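# Lay the towel flat beside the basket, unmoved

## Task

Get the towel lying flat on the table as a single layer. Every part of it must stay at least one finger's width in from the table edge, at least two finger widths from the basket's rim, and more than a hand's width from the column of each arm. The basket must end up upright with its entire base on the table, no more than three finger widths from its starting spot, and turned roughly as it was at the start. Finally release everything and move the arms away. The result only counts if it holds once the robot no longer supports anything.

## Robot and tools

Robot: two arms, left_arm and right_arm, each with six joints and a gripper. In every row and in every per-joint list of a result the joint order is waist, shoulder, elbow, wrist pitch, wrist yaw, wrist roll. Stated ranges in radians: waist -2.618 to 3.054, shoulder 0.000 to 3.142, elbow 0.000 to 3.142, wrist pitch -1.571 to 1.571, wrist yaw -1.571 to 1.571, wrist roll -2.094 to 2.094. A joint's true end may sit up to 0.036 rad either side of these.

Scene frame: origin on the table top midway between the arms, +z up, +x outward over the table, left_arm on the +y side. The names left and right refer to the arms, not to image sides. A gripper's fingers point along its own +z and spread along its own y.

The row: every motion command is built from rows of 14 numbers covering both arms, even if only one moves: left_arm's six joint angles then its opening, then right_arm's six angles then its opening. Joint numbers are absolute target angles in radians in each arm's joint space, not offsets. Opening is on a scale from -1 (closed) to +1 (fully open). A row may carry 12 extra numbers in 0..1 (left's six then right's six, same joint order) that scale each joint's stiffness; these stay in effect until changed.

execute_actions(actions): a list of actions run one after another. Each action is a table of up to 15 rows; each row lasts one control step of 1/30 s, and if fewer than 15 rows are given the last one is held for the remaining steps. An empty list just returns the current state and images. A call is rejected if some target is more than 0.036 rad beyond a stated end and farther out than that joint already is. Targets past the real end are clipped there; "joint sent to its limit" reports this, but its absence proves nothing.

move(target, speed, blocking): target is one 14-number row of absolute joint angles; all joints travel in step so they arrive together, so grippers trace curves. speed is in rad/s for whichever joint has the longest way to go, 0.01 to 2, default 0.5. Paths take 0.5 to 10 s; longer ones are cut off at 10 s. Finger openings are sent at the start. Moves ignore obstacles and the other arm. With blocking=false you get a result after 0.5 s while motion continues; until a result shows the move ended, further moves and execute_actions are refused, so use wait or stop. The extra "move:" line gives the ending (done, off_target, moving, held, fault), limits=held or limits=none, and each arm's joint farthest from its target. After limits=held an arm may suddenly go much faster than speed.

wait(seconds): 0 to 10; the robot keeps its last command, a running move carries on, and the wait returns early when it finishes. stop(): brakes a running move; it needs stopping distance, more when fast; fingers keep moving. zoom_image(camera, region): enlarges a region [x0, y0, x1, y1] in pixels (origin top-left, at most 504 by 504) of the latest image from cam_head_left, cam_head_right, cam_high, cam_left_wrist or cam_right_wrist, all 504x504. finished_scene(scene): ends the current scene (pass its number) after the last command has been held; irreversible, and it reports success. Replying without any tool call ends everything.

Results: the state line lists each gripper's end_effector_position (metres, scene frame; the point between the pads, just behind the fingertips) and end_effector_quat_wxyz; these can be inaccurate, more so at long reach. Joint positions and Joint velocities give each arm's joints (rad, rad/s) plus the pad gap in metres (0.087 fully open). Joint targets shows what joints are currently being driven toward; this can drift without new commands, so to keep a joint still resend that value. grip_measured gives the opening on the command scale; each gripper reads off by up to about 1 mm. Joint torques are raw drive outputs with offsets and noise. Calls that ran actions also list joint readings at some steps, with HELD marking a step where an arm's command was held back. "joint command not followed" means a clearance check altered that arm's joint targets.

Motion limits: each step a joint target may lead the measured angle by at most 0.202 (waist), 0.258 (shoulder), 0.238 (elbow), 0.573 (wrist pitch), 0.522 (wrist yaw and roll) rad, and targets are scaled back if they would put the gripper over 70 mm from where it is. Large changes therefore need several actions; resend unfinished parts. Friction can leave a joint about 0.031 rad short, and tiny changes may not register.

Gripping: to hold something, command an opening below grip_measured; about 0.02 below is firm, less is lighter. Pads push up to about 20 N; snapping shut fast can press harder. Held items may be tugged briefly.

Avoid: dropping or knocking anything off the table (fails the job), tipping or shifting the basket, arms striking or pushing each other, fast impacts, hard pressing (a target beyond contact pushes harder, faster moves hit harder). Long holding of loads heats motors: MOTOR HOT from 75 °C, a 10 s arm stop at 90 °C, and at 100 °C the arm goes limp and falls; FAULT lines report stops. Smooth, economical motion is preferred. Finish by opening the grippers and lifting clear.

Each tool is called as name(argument=value, ...), one argument or row to a line, values as JSON.

## Session

execute_actions(
  actions=[],
)

Scene clock: 0.00 s.
left_arm: end_effector_position=(+0.3164, +0.3799, +0.3737) grip_measured=+0.990 end_effector_quat_wxyz=(+0.715, -0.464, +0.517, -0.073) | right_arm: end_effector_position=(+0.3799, +0.1637, +0.3458) grip_measured=+1.000 end_effector_quat_wxyz=(+0.693, -0.464, +0.504, -0.223)
Joint names: [waist, shoulder, elbow, wrist pitch, wrist yaw, wrist roll]
Joint positions: left_arm=[-0.189  0.701  0.906 -0.158 -0.757 -0.8    0.087] | right_arm=[ 1.38   2.127  1.933  0.278  0.77  -1.113  0.087]
Joint velocities: left_arm=[ 0.007  0.002 -0.002 -0.066 -0.007 -0.066 -0.   ] | right_arm=[ 0.012 -0.007 -0.017 -0.037  0.022  0.022  0.   ]
Joint torques (N m, as the arm reports them, + toward a larger angle): no reading
Motor temperatures (°C, as the motors report them): left_arm=[28 29 28 30 30 30] | right_arm=[27 30 28 30 27 31]
Joint targets: left_arm=[-0.189 0.701 0.906 -0.158 -0.757 -0.800] | right_arm=[1.380 2.127 1.933 0.278 0.770 -1.113]
Joint stiffness scale: left_arm=[1. 1. 1. 1. 1. 1.] | right_arm=[1. 1. 1. 1. 1. 1.]

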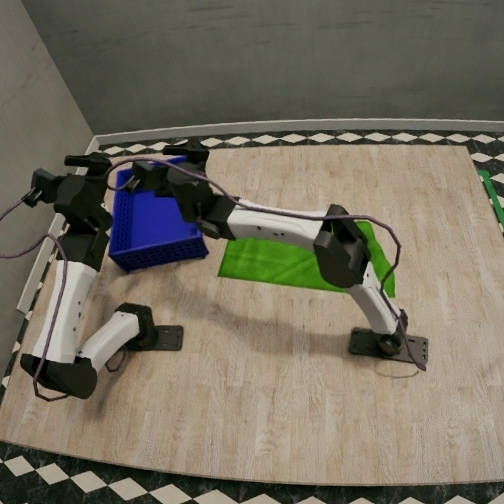

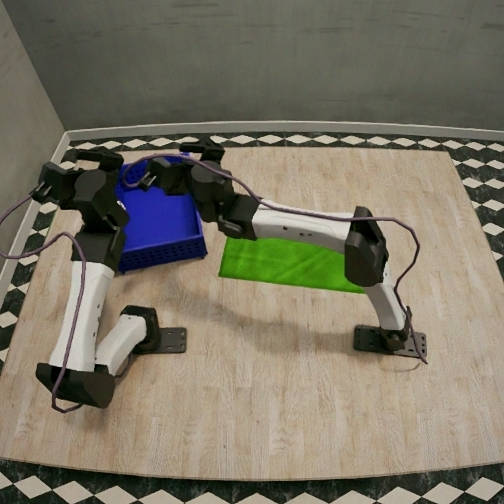

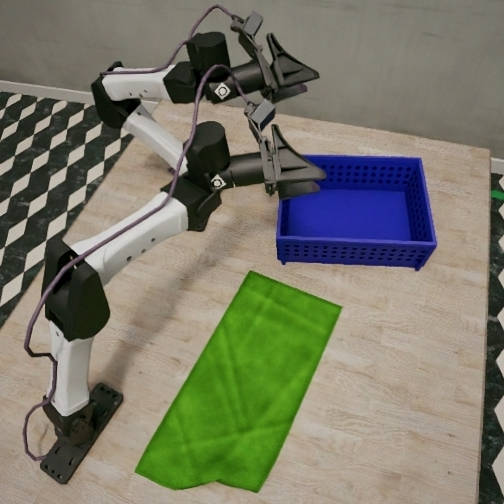

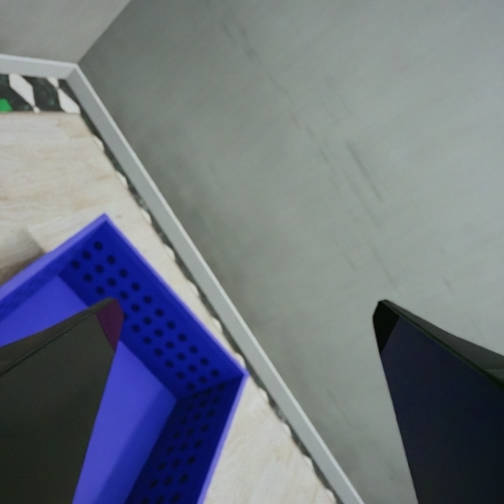

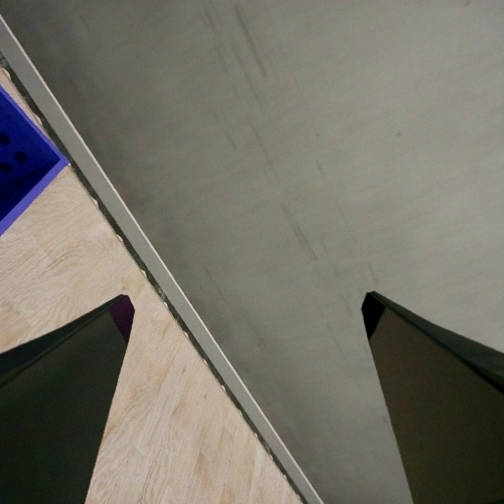

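move(
  target=[0,0.7,0.9,-0.2,0,0,1,0,1.2,1.2,-1.0,0,0,1],
  speed=0.8,
)

zoom_image(
  camera="cam_high",
  region=[100,250,360,504],
)

Scene clock: 3.27 s.
left_arm: end_effector_position=(+0.3320, +0.3328, +0.3522) grip_measured=+0.990 end_effector_quat_wxyz=(+0.709, -0.024, +0.705, +0.019) | right_arm: end_effector_position=(+0.3048, -0.3781, +0.1941) grip_measured=+1.000 end_effector_quat_wxyz=(+0.294, +0.077, +0.952, -0.031)
Joint names: [waist, shoulder, elbow, wrist pitch, wrist yaw, wrist roll]
Joint positions: left_arm=[-0.011  0.701  0.906 -0.199 -0.01  -0.008  0.087] | right_arm=[ 0.01   1.211  1.222 -0.982  0.011 -0.007  0.087]
Joint velocities: left_arm=[-0.017 -0.002 -0.002  0.081  0.066  0.007  0.001] | right_arm=[-0.007  0.007 -0.012  0.007 -0.007 -0.051  0.   ]
Joint torques (N m, as the arm reports them, + toward a larger angle): left_arm=[ 0.6  -0.17  5.8   1.82 -0.02  0.06] | right_arm=[-1.01 -5.23  7.08  1.58 -0.06 -0.04]
Motor temperatures (°C, as the motors report them): left_arm=[28 29 29 31 30 30] | right_arm=[27 31 28 31 27 31]
Joint targets: left_arm=[-0.000 0.700 0.900 -0.200 0.000 0.000] | right_arm=[-0.000 1.200 1.200 -1.000 -0.000 -0.000]
Joint stiffness scale: left_arm=[1. 1. 1. 1. 1. 1.] | right_arm=[1. 1. 1. 1. 1. 1.]
move: off_target (right_arm); limits=none; left_arm: farthest joint: the waist, 0.011 radians from its target (0.189 radians at the start); right_arm: farthest joint: the elbow, 0.022 radians from its target (0.733 radians at the start)

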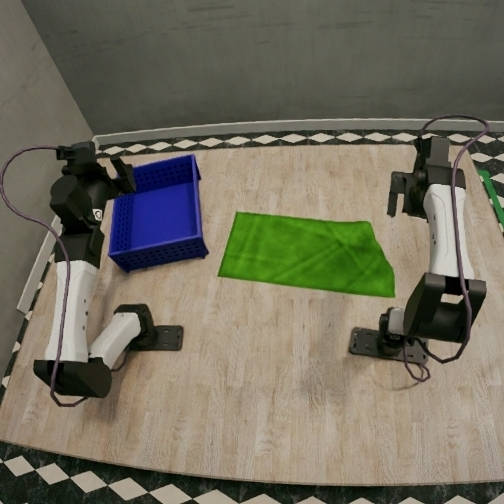

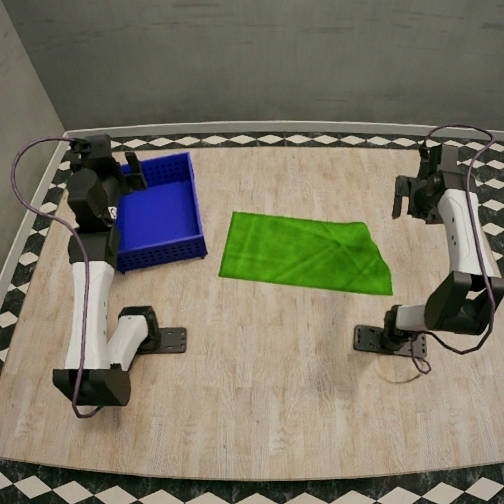

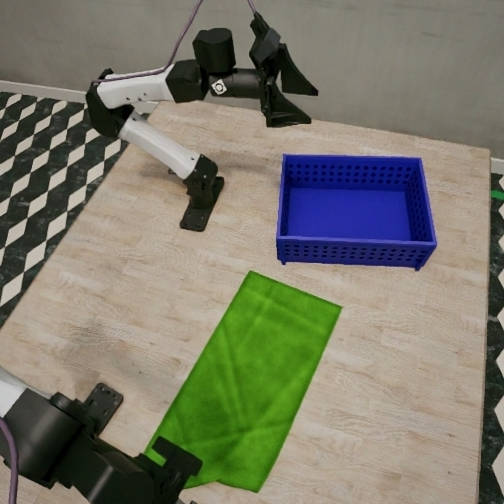

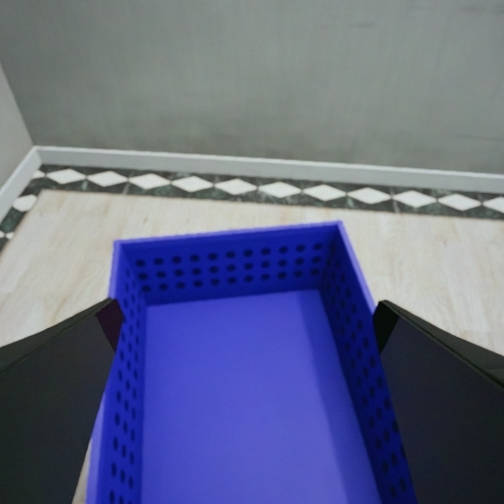

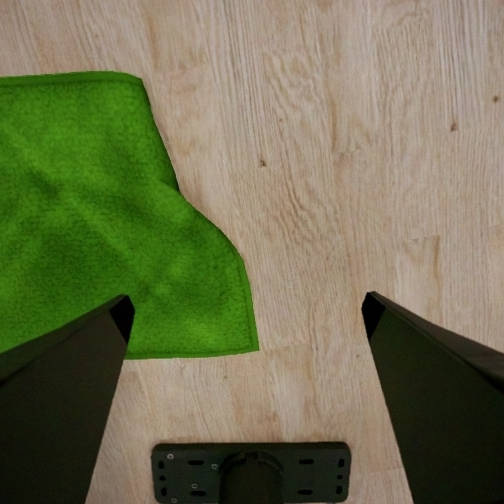

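Region (100, 250, 360, 504) of cam_high's 504x504 image, scaled by 1.938, with more detail than that image has; it fills the top 492 rows of this view, and the rest is white.

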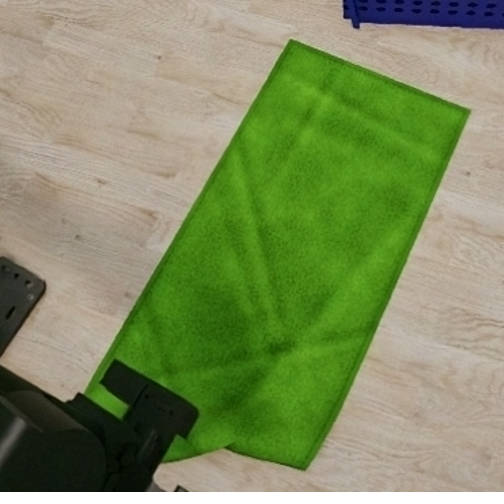

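zoom_image(
  camera="cam_head_left",
  region=[300,200,420,320],
)

move(
  target=[-0.6,1.5,1.5,-1.57,0,0,1,0.2,1.8,1.7,-1.47,0,0,1],
  speed=0.8,
)

Region (300, 200, 420, 320) of cam_head_left's 504x504 image, scaled by 4.200, with more detail than that image has.

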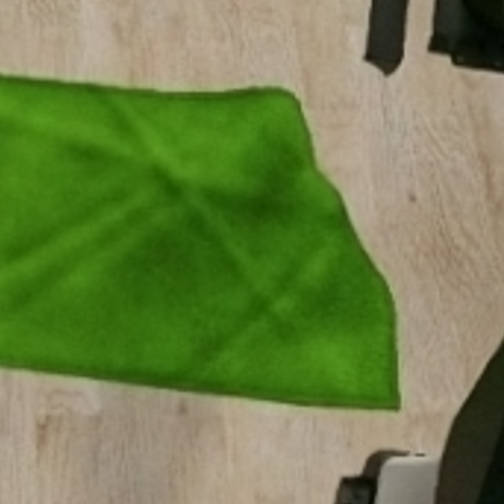

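Scene clock: 6.60 s.
left_arm: end_effector_position=(+0.2115, +0.2152, +0.1837) grip_measured=+0.990 end_effector_quat_wxyz=(-0.000, +0.258, +0.966, +0.004) | right_arm: end_effector_position=(+0.3189, -0.3286, +0.1586) grip_measured=+1.000 end_effector_quat_wxyz=(+0.010, -0.010, +1.000, -0.005)
Joint names: [waist, shoulder, elbow, wrist pitch, wrist yaw, wrist roll]
Joint positions: left_arm=[-0.591  1.488  1.474 -1.559 -0.007 -0.007  0.087] | right_arm=[ 0.188  1.78   1.687 -1.457  0.01  -0.007  0.087]
Joint velocities: left_arm=[-0.002 -0.012 -0.007  0.022 -0.051  0.022  0.001] | right_arm=[ 0.012  0.002 -0.017  0.066  0.007 -0.051  0.   ]
Joint torques (N m, as the arm reports them, + toward a larger angle): left_arm=[-1.01 -4.29  7.27  0.4  -0.05  0.08] | right_arm=[ 0.82 -7.83  9.17  0.39 -0.06 -0.03]
Motor temperatures (°C, as the motors report them): left_arm=[28 29 29 32 30 30] | right_arm=[27 31 29 31 27 31]
Joint targets: left_arm=[-0.600 1.500 1.500 -1.570 -0.000 -0.000] | right_arm=[0.200 1.800 1.700 -1.470 -0.000 0.000]
Joint stiffness scale: left_arm=[1. 1. 1. 1. 1. 1.] | right_arm=[1. 1. 1. 1. 1. 1.]
move: off_target (left_arm); limits=none; left_arm: farthest joint: the elbow, 0.026 radians from its target (0.594 radians at the start); right_arm: farthest joint: the shoulder, 0.020 radians from its target (0.589 radians at the start)

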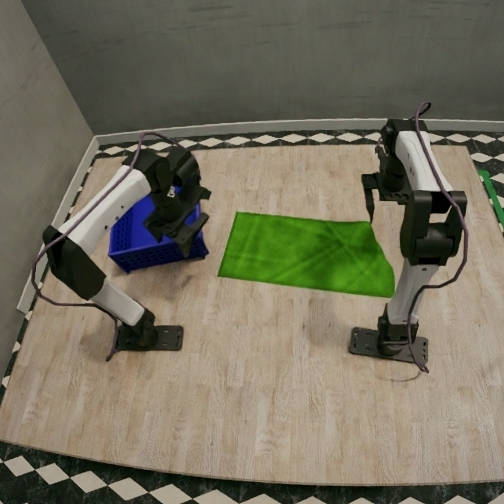

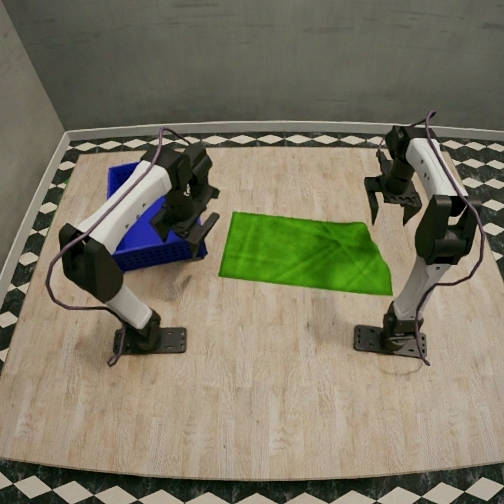

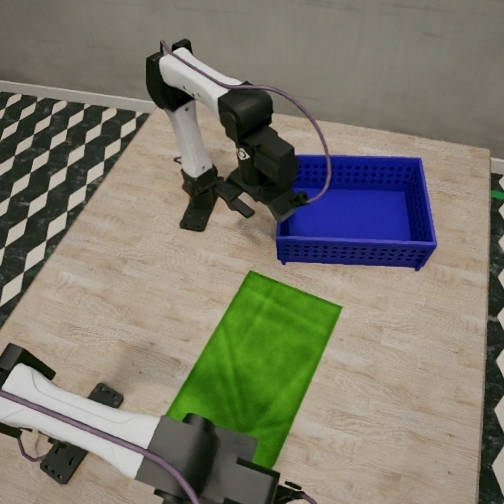

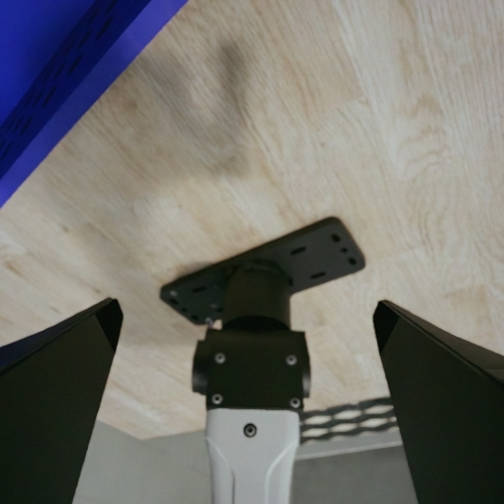

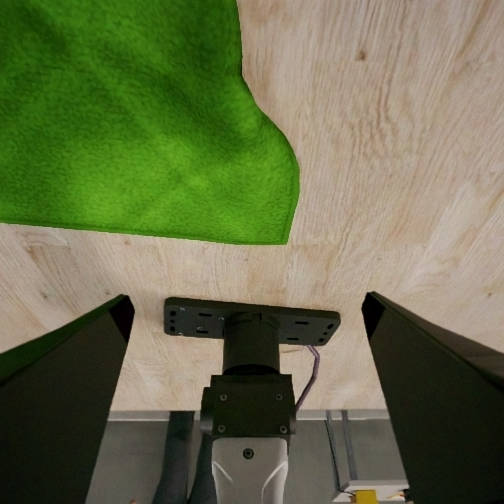

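move(
  target=[-0.6,1.2,1.2,-1.57,0,0,1,0.288,2.108,1.665,-1.128,0,0,0.2],
  speed=0.6,
)

Scene clock: 9.87 s.
left_arm: end_effector_position=(+0.1515, +0.2503, +0.1710) grip_measured=+0.990 end_effector_quat_wxyz=(-0.000, +0.258, +0.966, +0.004) | right_arm: end_effector_position=(+0.3944, -0.2944, +0.0480) grip_measured=+0.200 end_effector_quat_wxyz=(+0.012, -0.055, +0.998, -0.004)
Joint names: [waist, shoulder, elbow, wrist pitch, wrist yaw, wrist roll]
Joint positions: left_arm=[-0.591  1.22   1.216 -1.569 -0.007 -0.007  0.087] | right_arm=[ 0.279  2.095  1.682 -1.133  0.009 -0.007  0.052]
Joint velocities: left_arm=[-0.012  0.007 -0.002  0.037  0.037 -0.022  0.001] | right_arm=[-0.007 -0.012 -0.007  0.066  0.095 -0.051  0.002]
Joint torques (N m, as the arm reports them, + toward a larger angle): left_arm=[-1.05 -4.42  4.25  0.48 -0.03  0.09] | right_arm=[  0.59 -11.7    6.54   0.63  -0.05  -0.03]
Motor temperatures (°C, as the motors report them): left_arm=[28 29 30 31 30 30] | right_arm=[27 31 30 31 27 31]
Joint targets: left_arm=[-0.600 1.200 1.200 -1.570 -0.000 0.000] | right_arm=[0.288 2.108 1.665 -1.128 0.000 -0.000]
Joint stiffness scale: left_arm=[1. 1. 1. 1. 1. 1.] | right_arm=[1. 1. 1. 1. 1. 1.]
move: done; limits=none; left_arm: farthest joint: the shoulder, 0.020 radians from its target (0.288 radians at the start); right_arm: farthest joint: the elbow, 0.017 radians from its target (0.022 radians at the start)

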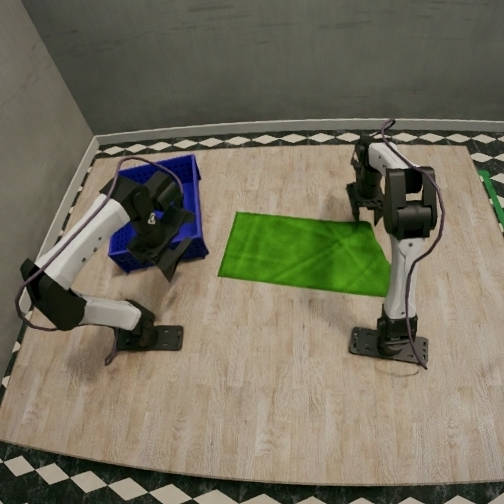

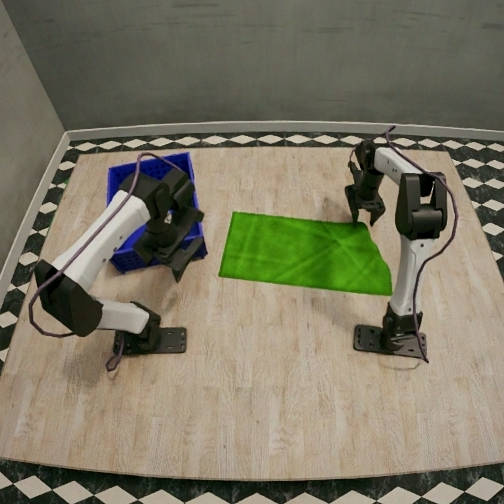

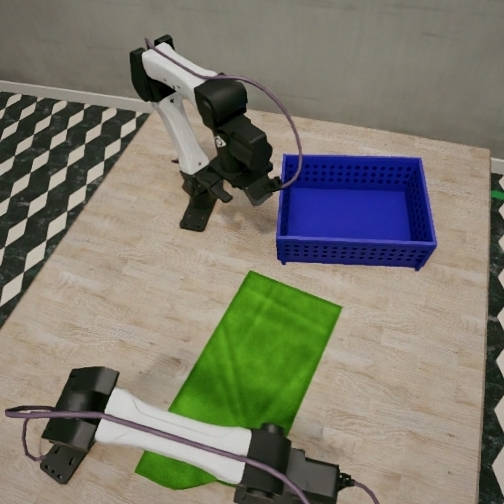

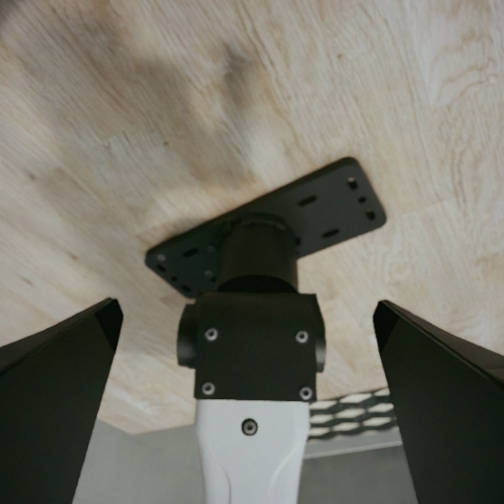

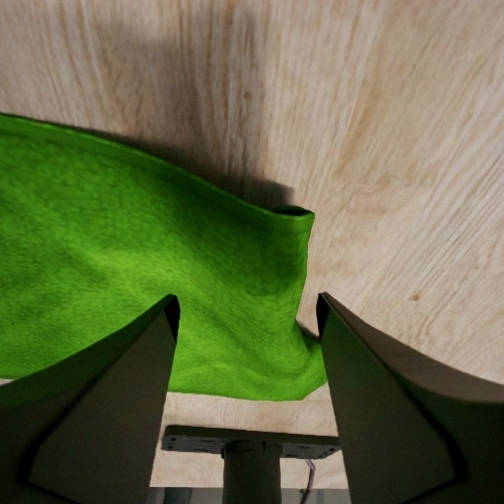

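move(
  target=[-0.6,1.2,1.2,-1.57,0,0,1,0.30,2.16,1.665,-1.08,0,-1.4,0.2],
  speed=1,
)

Scene clock: 12.70 s.
left_arm: end_effector_position=(+0.1515, +0.2503, +0.1710) grip_measured=+0.990 end_effector_quat_wxyz=(-0.000, +0.258, +0.966, +0.004) | right_arm: end_effector_position=(+0.4414, -0.3266, +0.0344) grip_measured=+0.200 end_effector_quat_wxyz=(-0.011, +0.683, -0.730, +0.013)
Joint names: [waist, shoulder, elbow, wrist pitch, wrist yaw, wrist roll]
Joint positions: left_arm=[-0.591  1.22   1.216 -1.569 -0.007 -0.007  0.087] | right_arm=[ 0.288  2.134  1.682 -1.086  0.008 -1.393  0.052]
Joint velocities: left_arm=[-0.002 -0.012 -0.012 -0.066  0.007 -0.022  0.001] | right_arm=[ 0.012  0.022  0.007 -0.051  0.007 -0.051  0.   ]
Joint torques (N m, as the arm reports them, + toward a larger angle): left_arm=[-1.01 -4.45  4.28  0.48 -0.02  0.1 ] | right_arm=[  0.83 -10.89   6.5    0.59  -0.11  -0.17]
Motor temperatures (°C, as the motors report them): left_arm=[28 29 30 31 30 30] | right_arm=[28 32 30 31 27 31]
Joint targets: left_arm=[-0.600 1.200 1.200 -1.570 0.000 -0.000] | right_arm=[0.300 2.160 1.665 -1.080 0.000 -1.400]
Joint stiffness scale: left_arm=[1. 1. 1. 1. 1. 1.] | right_arm=[1. 1. 1. 1. 1. 1.]
move: off_target (right_arm); limits=none; left_arm: farthest joint: the shoulder, 0.020 radians from its target (0.020 radians at the start); right_arm: farthest joint: the shoulder, 0.026 radians from its target (0.065 radians at the start)

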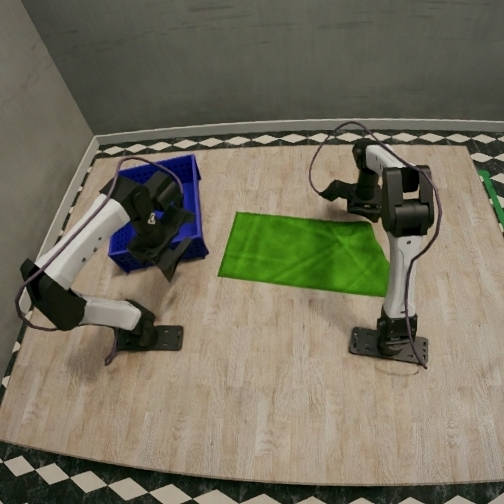

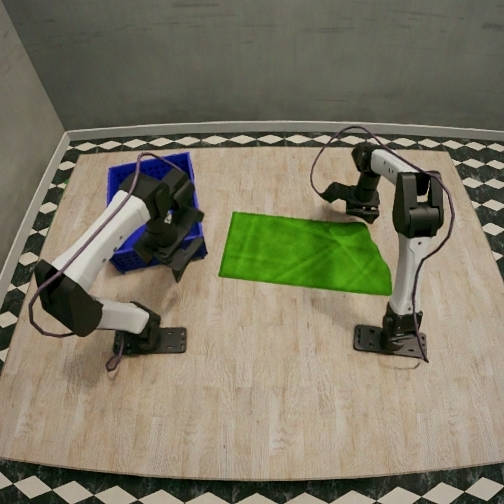

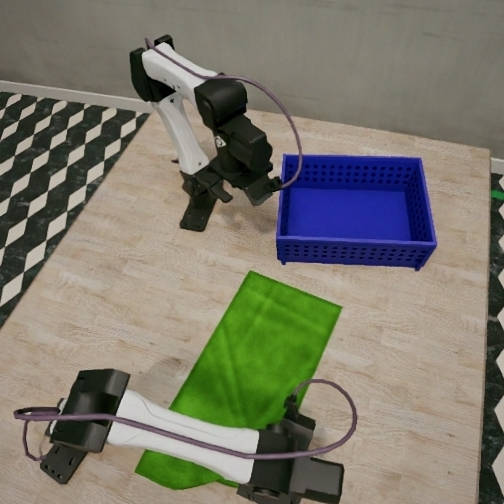

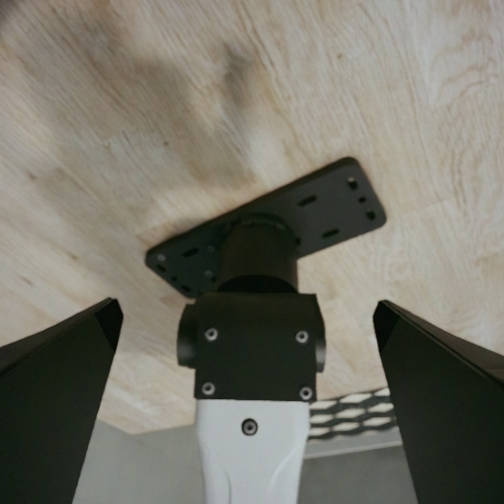

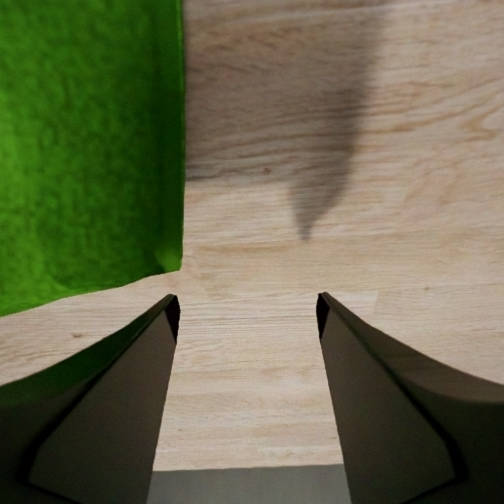

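move(
  target=[-0.6,1.2,1.2,-1.57,0,0,1,0.40,2.0,1.55,-1.11,0,-1.33,0.2],
)

move(
  target=[-0.6,1.2,1.2,-1.57,0,0,1,0.40,2.085,1.475,-0.99,0,-1.33,0.2],
  speed=0.2,
)

Scene clock: 14.80 s.
left_arm: end_effector_position=(+0.1515, +0.2503, +0.1710) grip_measured=+0.990 end_effector_quat_wxyz=(-0.000, +0.258, +0.966, +0.004) | right_arm: end_effector_position=(+0.4090, -0.2878, +0.0549) grip_measured=+0.200 end_effector_quat_wxyz=(-0.014, +0.702, -0.712, +0.012)
Joint names: [waist, shoulder, elbow, wrist pitch, wrist yaw, wrist roll]
Joint positions: left_arm=[-0.591  1.22   1.216 -1.569 -0.007 -0.007  0.087] | right_arm=[ 0.396  2.006  1.572 -1.101  0.005 -1.337  0.052]
Joint velocities: left_arm=[ 0.007  0.002  0.002 -0.081 -0.037  0.081  0.001] | right_arm=[ 0.002  0.007 -0.022 -0.037  0.051  0.066  0.   ]
Joint torques (N m, as the arm reports them, + toward a larger angle): left_arm=[-1.01 -4.35  4.25  0.49 -0.05  0.1 ] | right_arm=[  0.24 -12.29   6.11   0.42  -0.06  -0.06]
Motor temperatures (°C, as the motors report them): left_arm=[28 30 30 31 30 30] | right_arm=[28 33 30 31 27 31]
Joint targets: left_arm=[-0.600 1.200 1.200 -1.570 0.000 -0.000] | right_arm=[0.400 2.000 1.550 -1.110 0.000 -1.330]
Joint stiffness scale: left_arm=[1. 1. 1. 1. 1. 1.] | right_arm=[1. 1. 1. 1. 1. 1.]
move: off_target (right_arm); limits=none; left_arm: farthest joint: the shoulder, 0.020 radians from its target (0.020 radians at the start); right_arm: farthest joint: the elbow, 0.022 radians from its target (0.132 radians at the start)

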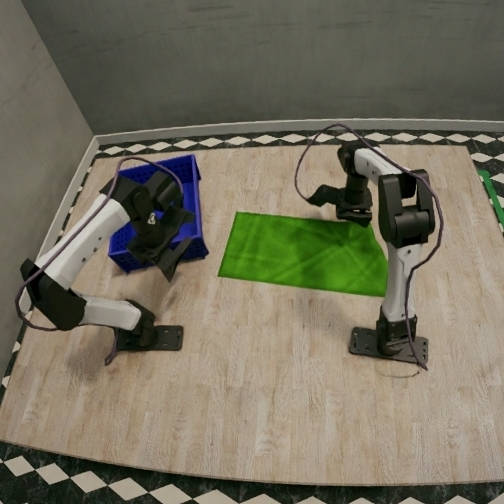

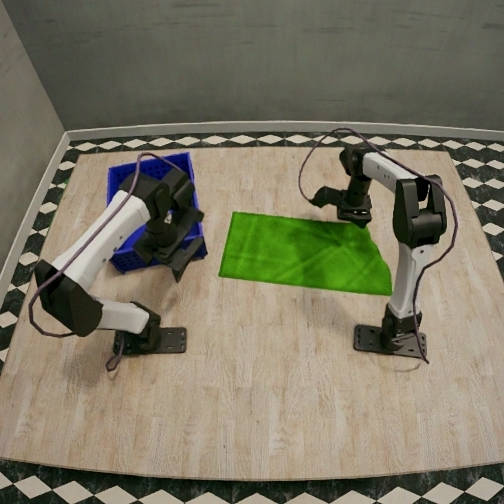

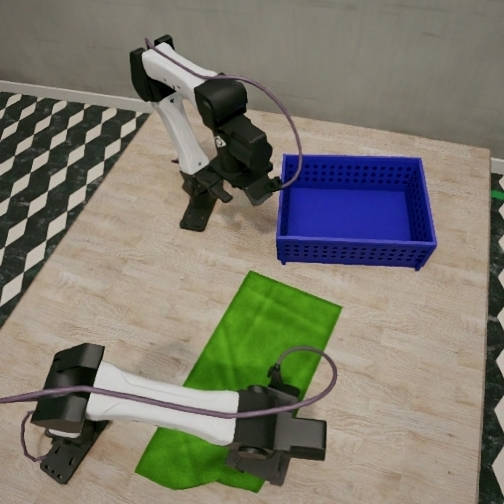

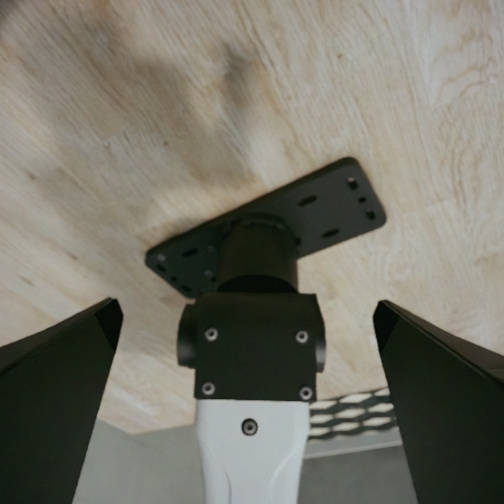

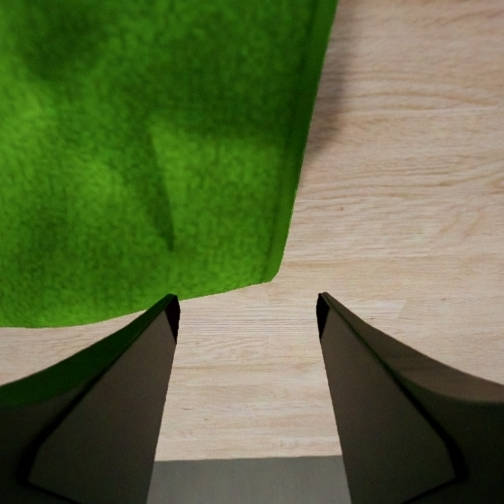

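Scene clock: 15.90 s.
left_arm: end_effector_position=(+0.1515, +0.2503, +0.1710) grip_measured=+0.990 end_effector_quat_wxyz=(-0.000, +0.258, +0.966, +0.004) | right_arm: end_effector_position=(+0.4047, -0.2888, +0.0142) grip_measured=+0.200 end_effector_quat_wxyz=(+0.002, +0.702, -0.712, +0.002)
Joint names: [waist, shoulder, elbow, wrist pitch, wrist yaw, wrist roll]
Joint positions: left_arm=[-0.591  1.22   1.216 -1.569 -0.007 -0.007  0.087] | right_arm=[ 0.396  2.066  1.493 -1.     0.005 -1.336  0.052]
Joint velocities: left_arm=[ 0.012 -0.002 -0.012  0.022  0.007  0.051 -0.001] | right_arm=[ 0.007  0.007 -0.002 -0.051 -0.022 -0.007 -0.   ]
Joint torques (N m, as the arm reports them, + toward a larger angle): left_arm=[-0.99 -4.42  4.28  0.48 -0.04  0.09] | right_arm=[  0.18 -10.47   6.12   0.56  -0.08  -0.04]
Motor temperatures (°C, as the motors report them): left_arm=[28 30 30 31 30 30] | right_arm=[28 33 30 31 27 31]
Joint targets: left_arm=[-0.600 1.200 1.200 -1.570 0.000 -0.000] | right_arm=[0.400 2.085 1.475 -0.990 -0.000 -1.330]
Joint stiffness scale: left_arm=[1. 1. 1. 1. 1. 1.] | right_arm=[1. 1. 1. 1. 1. 1.]
move: done; limits=none; left_arm: farthest joint: the shoulder, 0.020 radians from its target (0.020 radians at the start); right_arm: farthest joint: the shoulder, 0.019 radians from its target (0.079 radians at the start)

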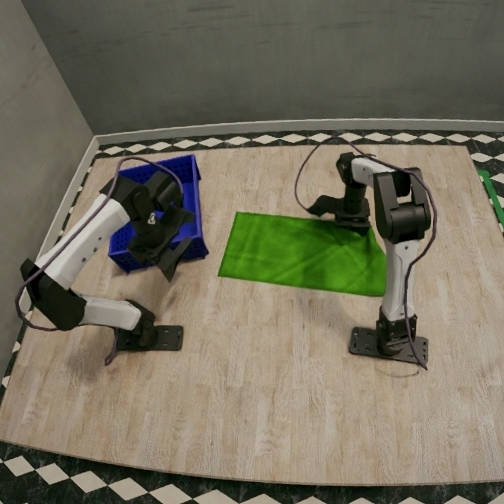

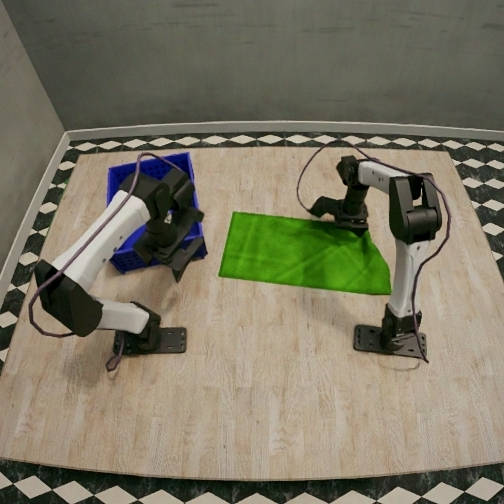

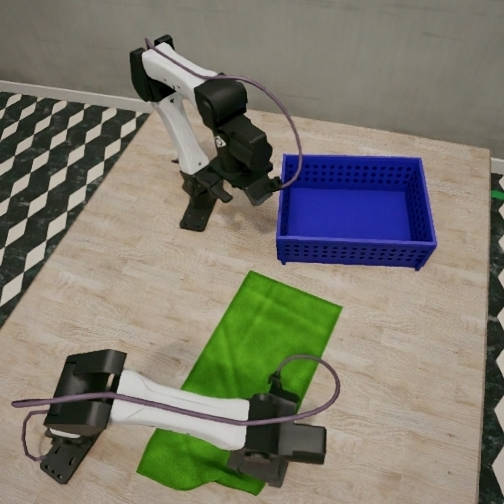

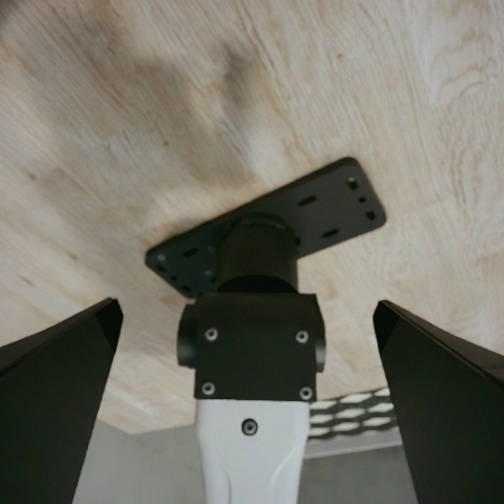

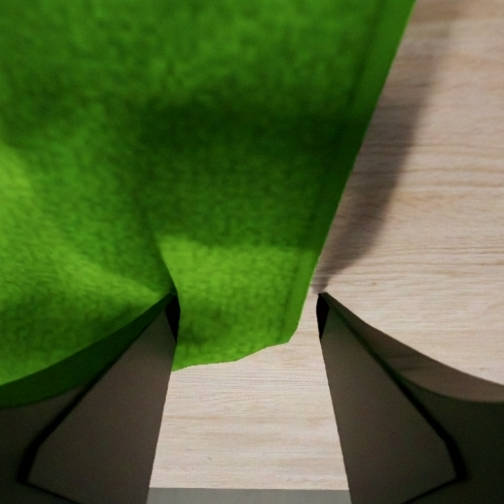

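execute_actions(
  actions=[
    [[-0.6,1.2,1.2,-1.57,0,0,1,0.40,2.085,1.475,-0.99,0,-1.33,-0.4]],
    [[-0.6,1.2,1.2,-1.57,0,0,1,0.40,2.085,1.475,-0.99,0,-1.33,-1]],
  ],
)

move(
  target=[-0.6,1.2,1.2,-1.57,0,0,1,0.36,2.07,1.91,-1.39,0,-1.33,-1],
  speed=0.4,
)

Scene clock: 17.53 s.
left_arm: end_effector_position=(+0.1515, +0.2503, +0.1710) grip_measured=+0.990 end_effector_quat_wxyz=(-0.000, +0.258, +0.966, +0.004) | right_arm: end_effector_position=(+0.4062, -0.2885, +0.0141) grip_measured=-0.994 end_effector_quat_wxyz=(-0.001, +0.702, -0.712, +0.003)
Joint names: [waist, shoulder, elbow, wrist pitch, wrist yaw, wrist roll]
Joint positions: left_arm=[-0.591  1.22   1.216 -1.569 -0.007 -0.007  0.087] | right_arm=[ 0.396  2.066  1.493 -0.994  0.005 -1.336  0.   ]
Joint velocities: left_arm=[ 0.007  0.002  0.007 -0.022  0.037 -0.007  0.   ] | right_arm=[ 0.017 -0.007  0.007 -0.066  0.037 -0.066  0.001]
Joint torques (N m, as the arm reports them, + toward a larger angle): left_arm=[-0.99 -4.52  4.24  0.48 -0.04  0.1 ] | right_arm=[  0.18 -10.59   6.08   0.5   -0.08  -0.04]
Motor temperatures (°C, as the motors report them): left_arm=[28 30 30 31 30 30] | right_arm=[28 33 30 31 27 31]
Joint targets: left_arm=[-0.600 1.200 1.200 -1.570 0.000 -0.000] | right_arm=[0.400 2.085 1.475 -0.990 0.000 -1.330]
Joint stiffness scale: left_arm=[1. 1. 1. 1. 1. 1.] | right_arm=[1. 1. 1. 1. 1. 1.]
Step readings (joint positions; steps 1 to 15: 1st action; 16 to 30: 2nd action):
0: left_arm=[-0.591 1.220 1.216 -1.569 -0.007 -0.007] | right_arm=[0.396 2.066 1.493 -0.999 0.005 -1.336]
1: left_arm=[-0.591 1.220 1.216 -1.569 -0.007 -0.007] | right_arm=[0.396 2.066 1.493 -0.999 0.005 -1.336]
2: left_arm=[-0.591 1.220 1.216 -1.569 -0.007 -0.007] | right_arm=[0.396 2.066 1.493 -0.998 0.005 -1.336]
4: left_arm=[-0.591 1.220 1.216 -1.569 -0.007 -0.007] | right_arm=[0.396 2.066 1.493 -0.997 0.005 -1.336]
8: left_arm=[-0.591 1.220 1.216 -1.569 -0.007 -0.007] | right_arm=[0.396 2.066 1.493 -0.995 0.005 -1.336]
15: left_arm=[-0.591 1.220 1.216 -1.569 -0.007 -0.007] | right_arm=[0.396 2.066 1.493 -0.995 0.005 -1.336]
16: left_arm=[-0.591 1.220 1.216 -1.569 -0.007 -0.007] | right_arm=[0.396 2.066 1.493 -0.994 0.005 -1.336]
17: left_arm=[-0.591 1.220 1.216 -1.569 -0.007 -0.007] | right_arm=[0.396 2.066 1.493 -0.994 0.005 -1.336]
19: left_arm=[-0.591 1.220 1.216 -1.569 -0.007 -0.007] | right_arm=[0.396 2.066 1.493 -0.994 0.005 -1.336]
23: left_arm=[-0.591 1.220 1.216 -1.569 -0.007 -0.007] | right_arm=[0.396 2.066 1.493 -0.994 0.005 -1.336]
30: Joint positions above

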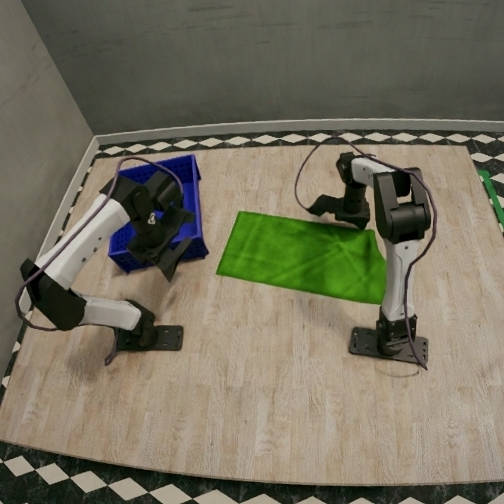

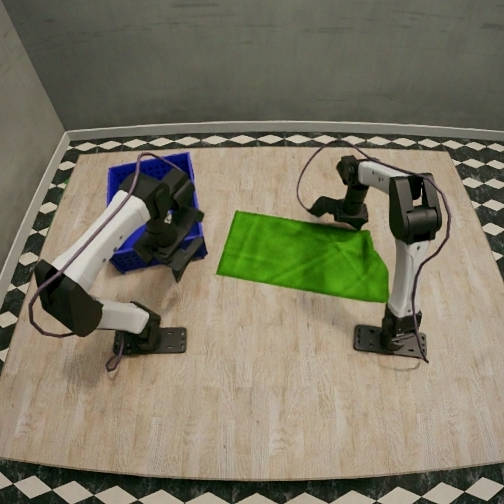

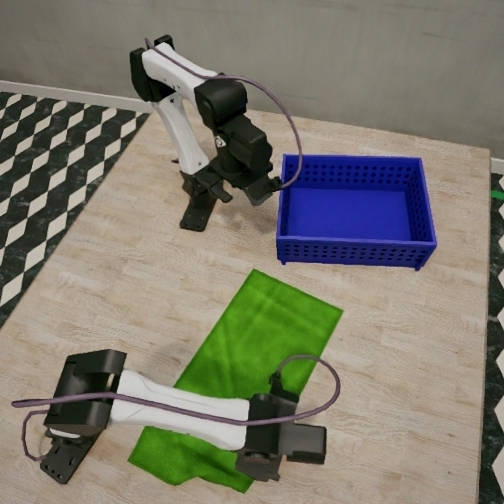

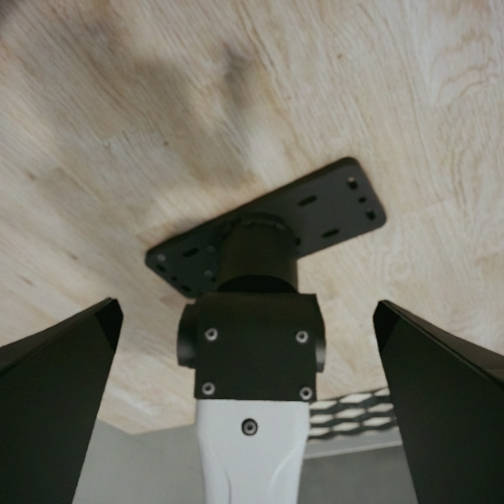

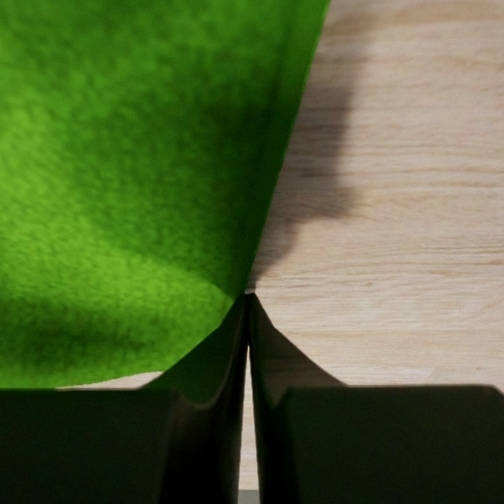

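Scene clock: 19.30 s.
left_arm: end_effector_position=(+0.1515, +0.2503, +0.1710) grip_measured=+0.990 end_effector_quat_wxyz=(-0.000, +0.258, +0.966, +0.004) | right_arm: end_effector_position=(+0.4254, -0.2937, +0.1153) grip_measured=-0.994 end_effector_quat_wxyz=(-0.010, +0.694, -0.720, +0.009)
Joint names: [waist, shoulder, elbow, wrist pitch, wrist yaw, wrist roll]
Joint positions: left_arm=[-0.591  1.22   1.216 -1.569 -0.007 -0.007  0.087] | right_arm=[ 0.372  2.066  1.901 -1.379  0.005 -1.336  0.   ]
Joint velocities: left_arm=[ 0.012  0.007  0.002 -0.051  0.037 -0.007  0.001] | right_arm=[ 0.007 -0.012 -0.002 -0.007 -0.007  0.037  0.001]
Joint torques (N m, as the arm reports them, + toward a larger angle): left_arm=[-1.01 -4.48  4.32  0.49 -0.04  0.11] | right_arm=[ -1.14 -12.12   8.96   0.39  -0.08  -0.04]
Motor temperatures (°C, as the motors report them): left_arm=[28 30 30 31 30 30] | right_arm=[28 34 30 31 27 31]
Joint targets: left_arm=[-0.600 1.200 1.200 -1.570 -0.000 -0.000] | right_arm=[0.360 2.070 1.910 -1.390 -0.000 -1.330]
Joint stiffness scale: left_arm=[1. 1. 1. 1. 1. 1.] | right_arm=[1. 1. 1. 1. 1. 1.]
move: done; limits=none; left_arm: farthest joint: the shoulder, 0.020 radians from its target (0.020 radians at the start); right_arm: farthest joint: the waist, 0.012 radians from its target (0.036 radians at the start)

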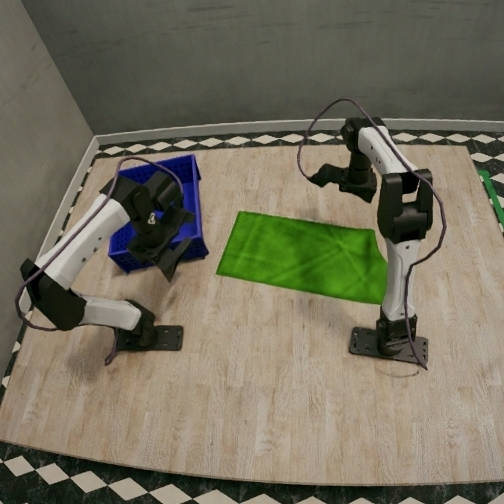

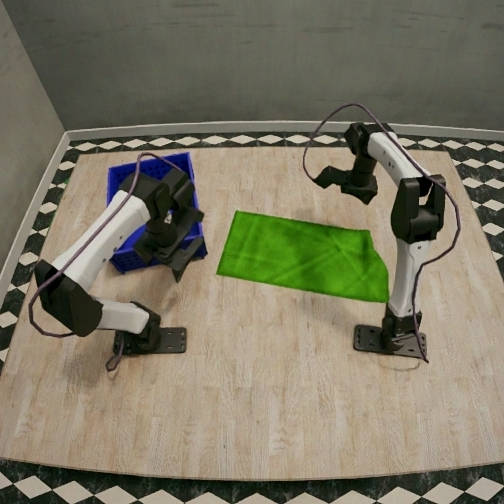

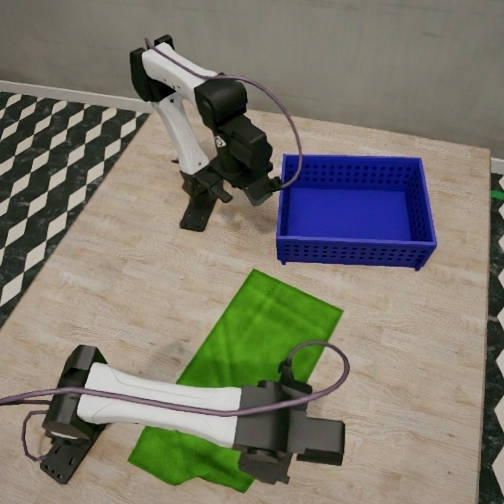

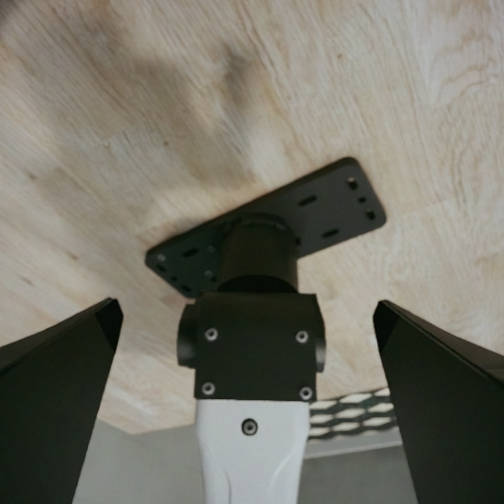

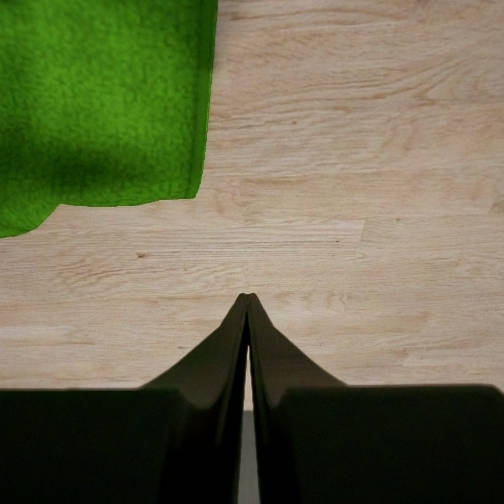

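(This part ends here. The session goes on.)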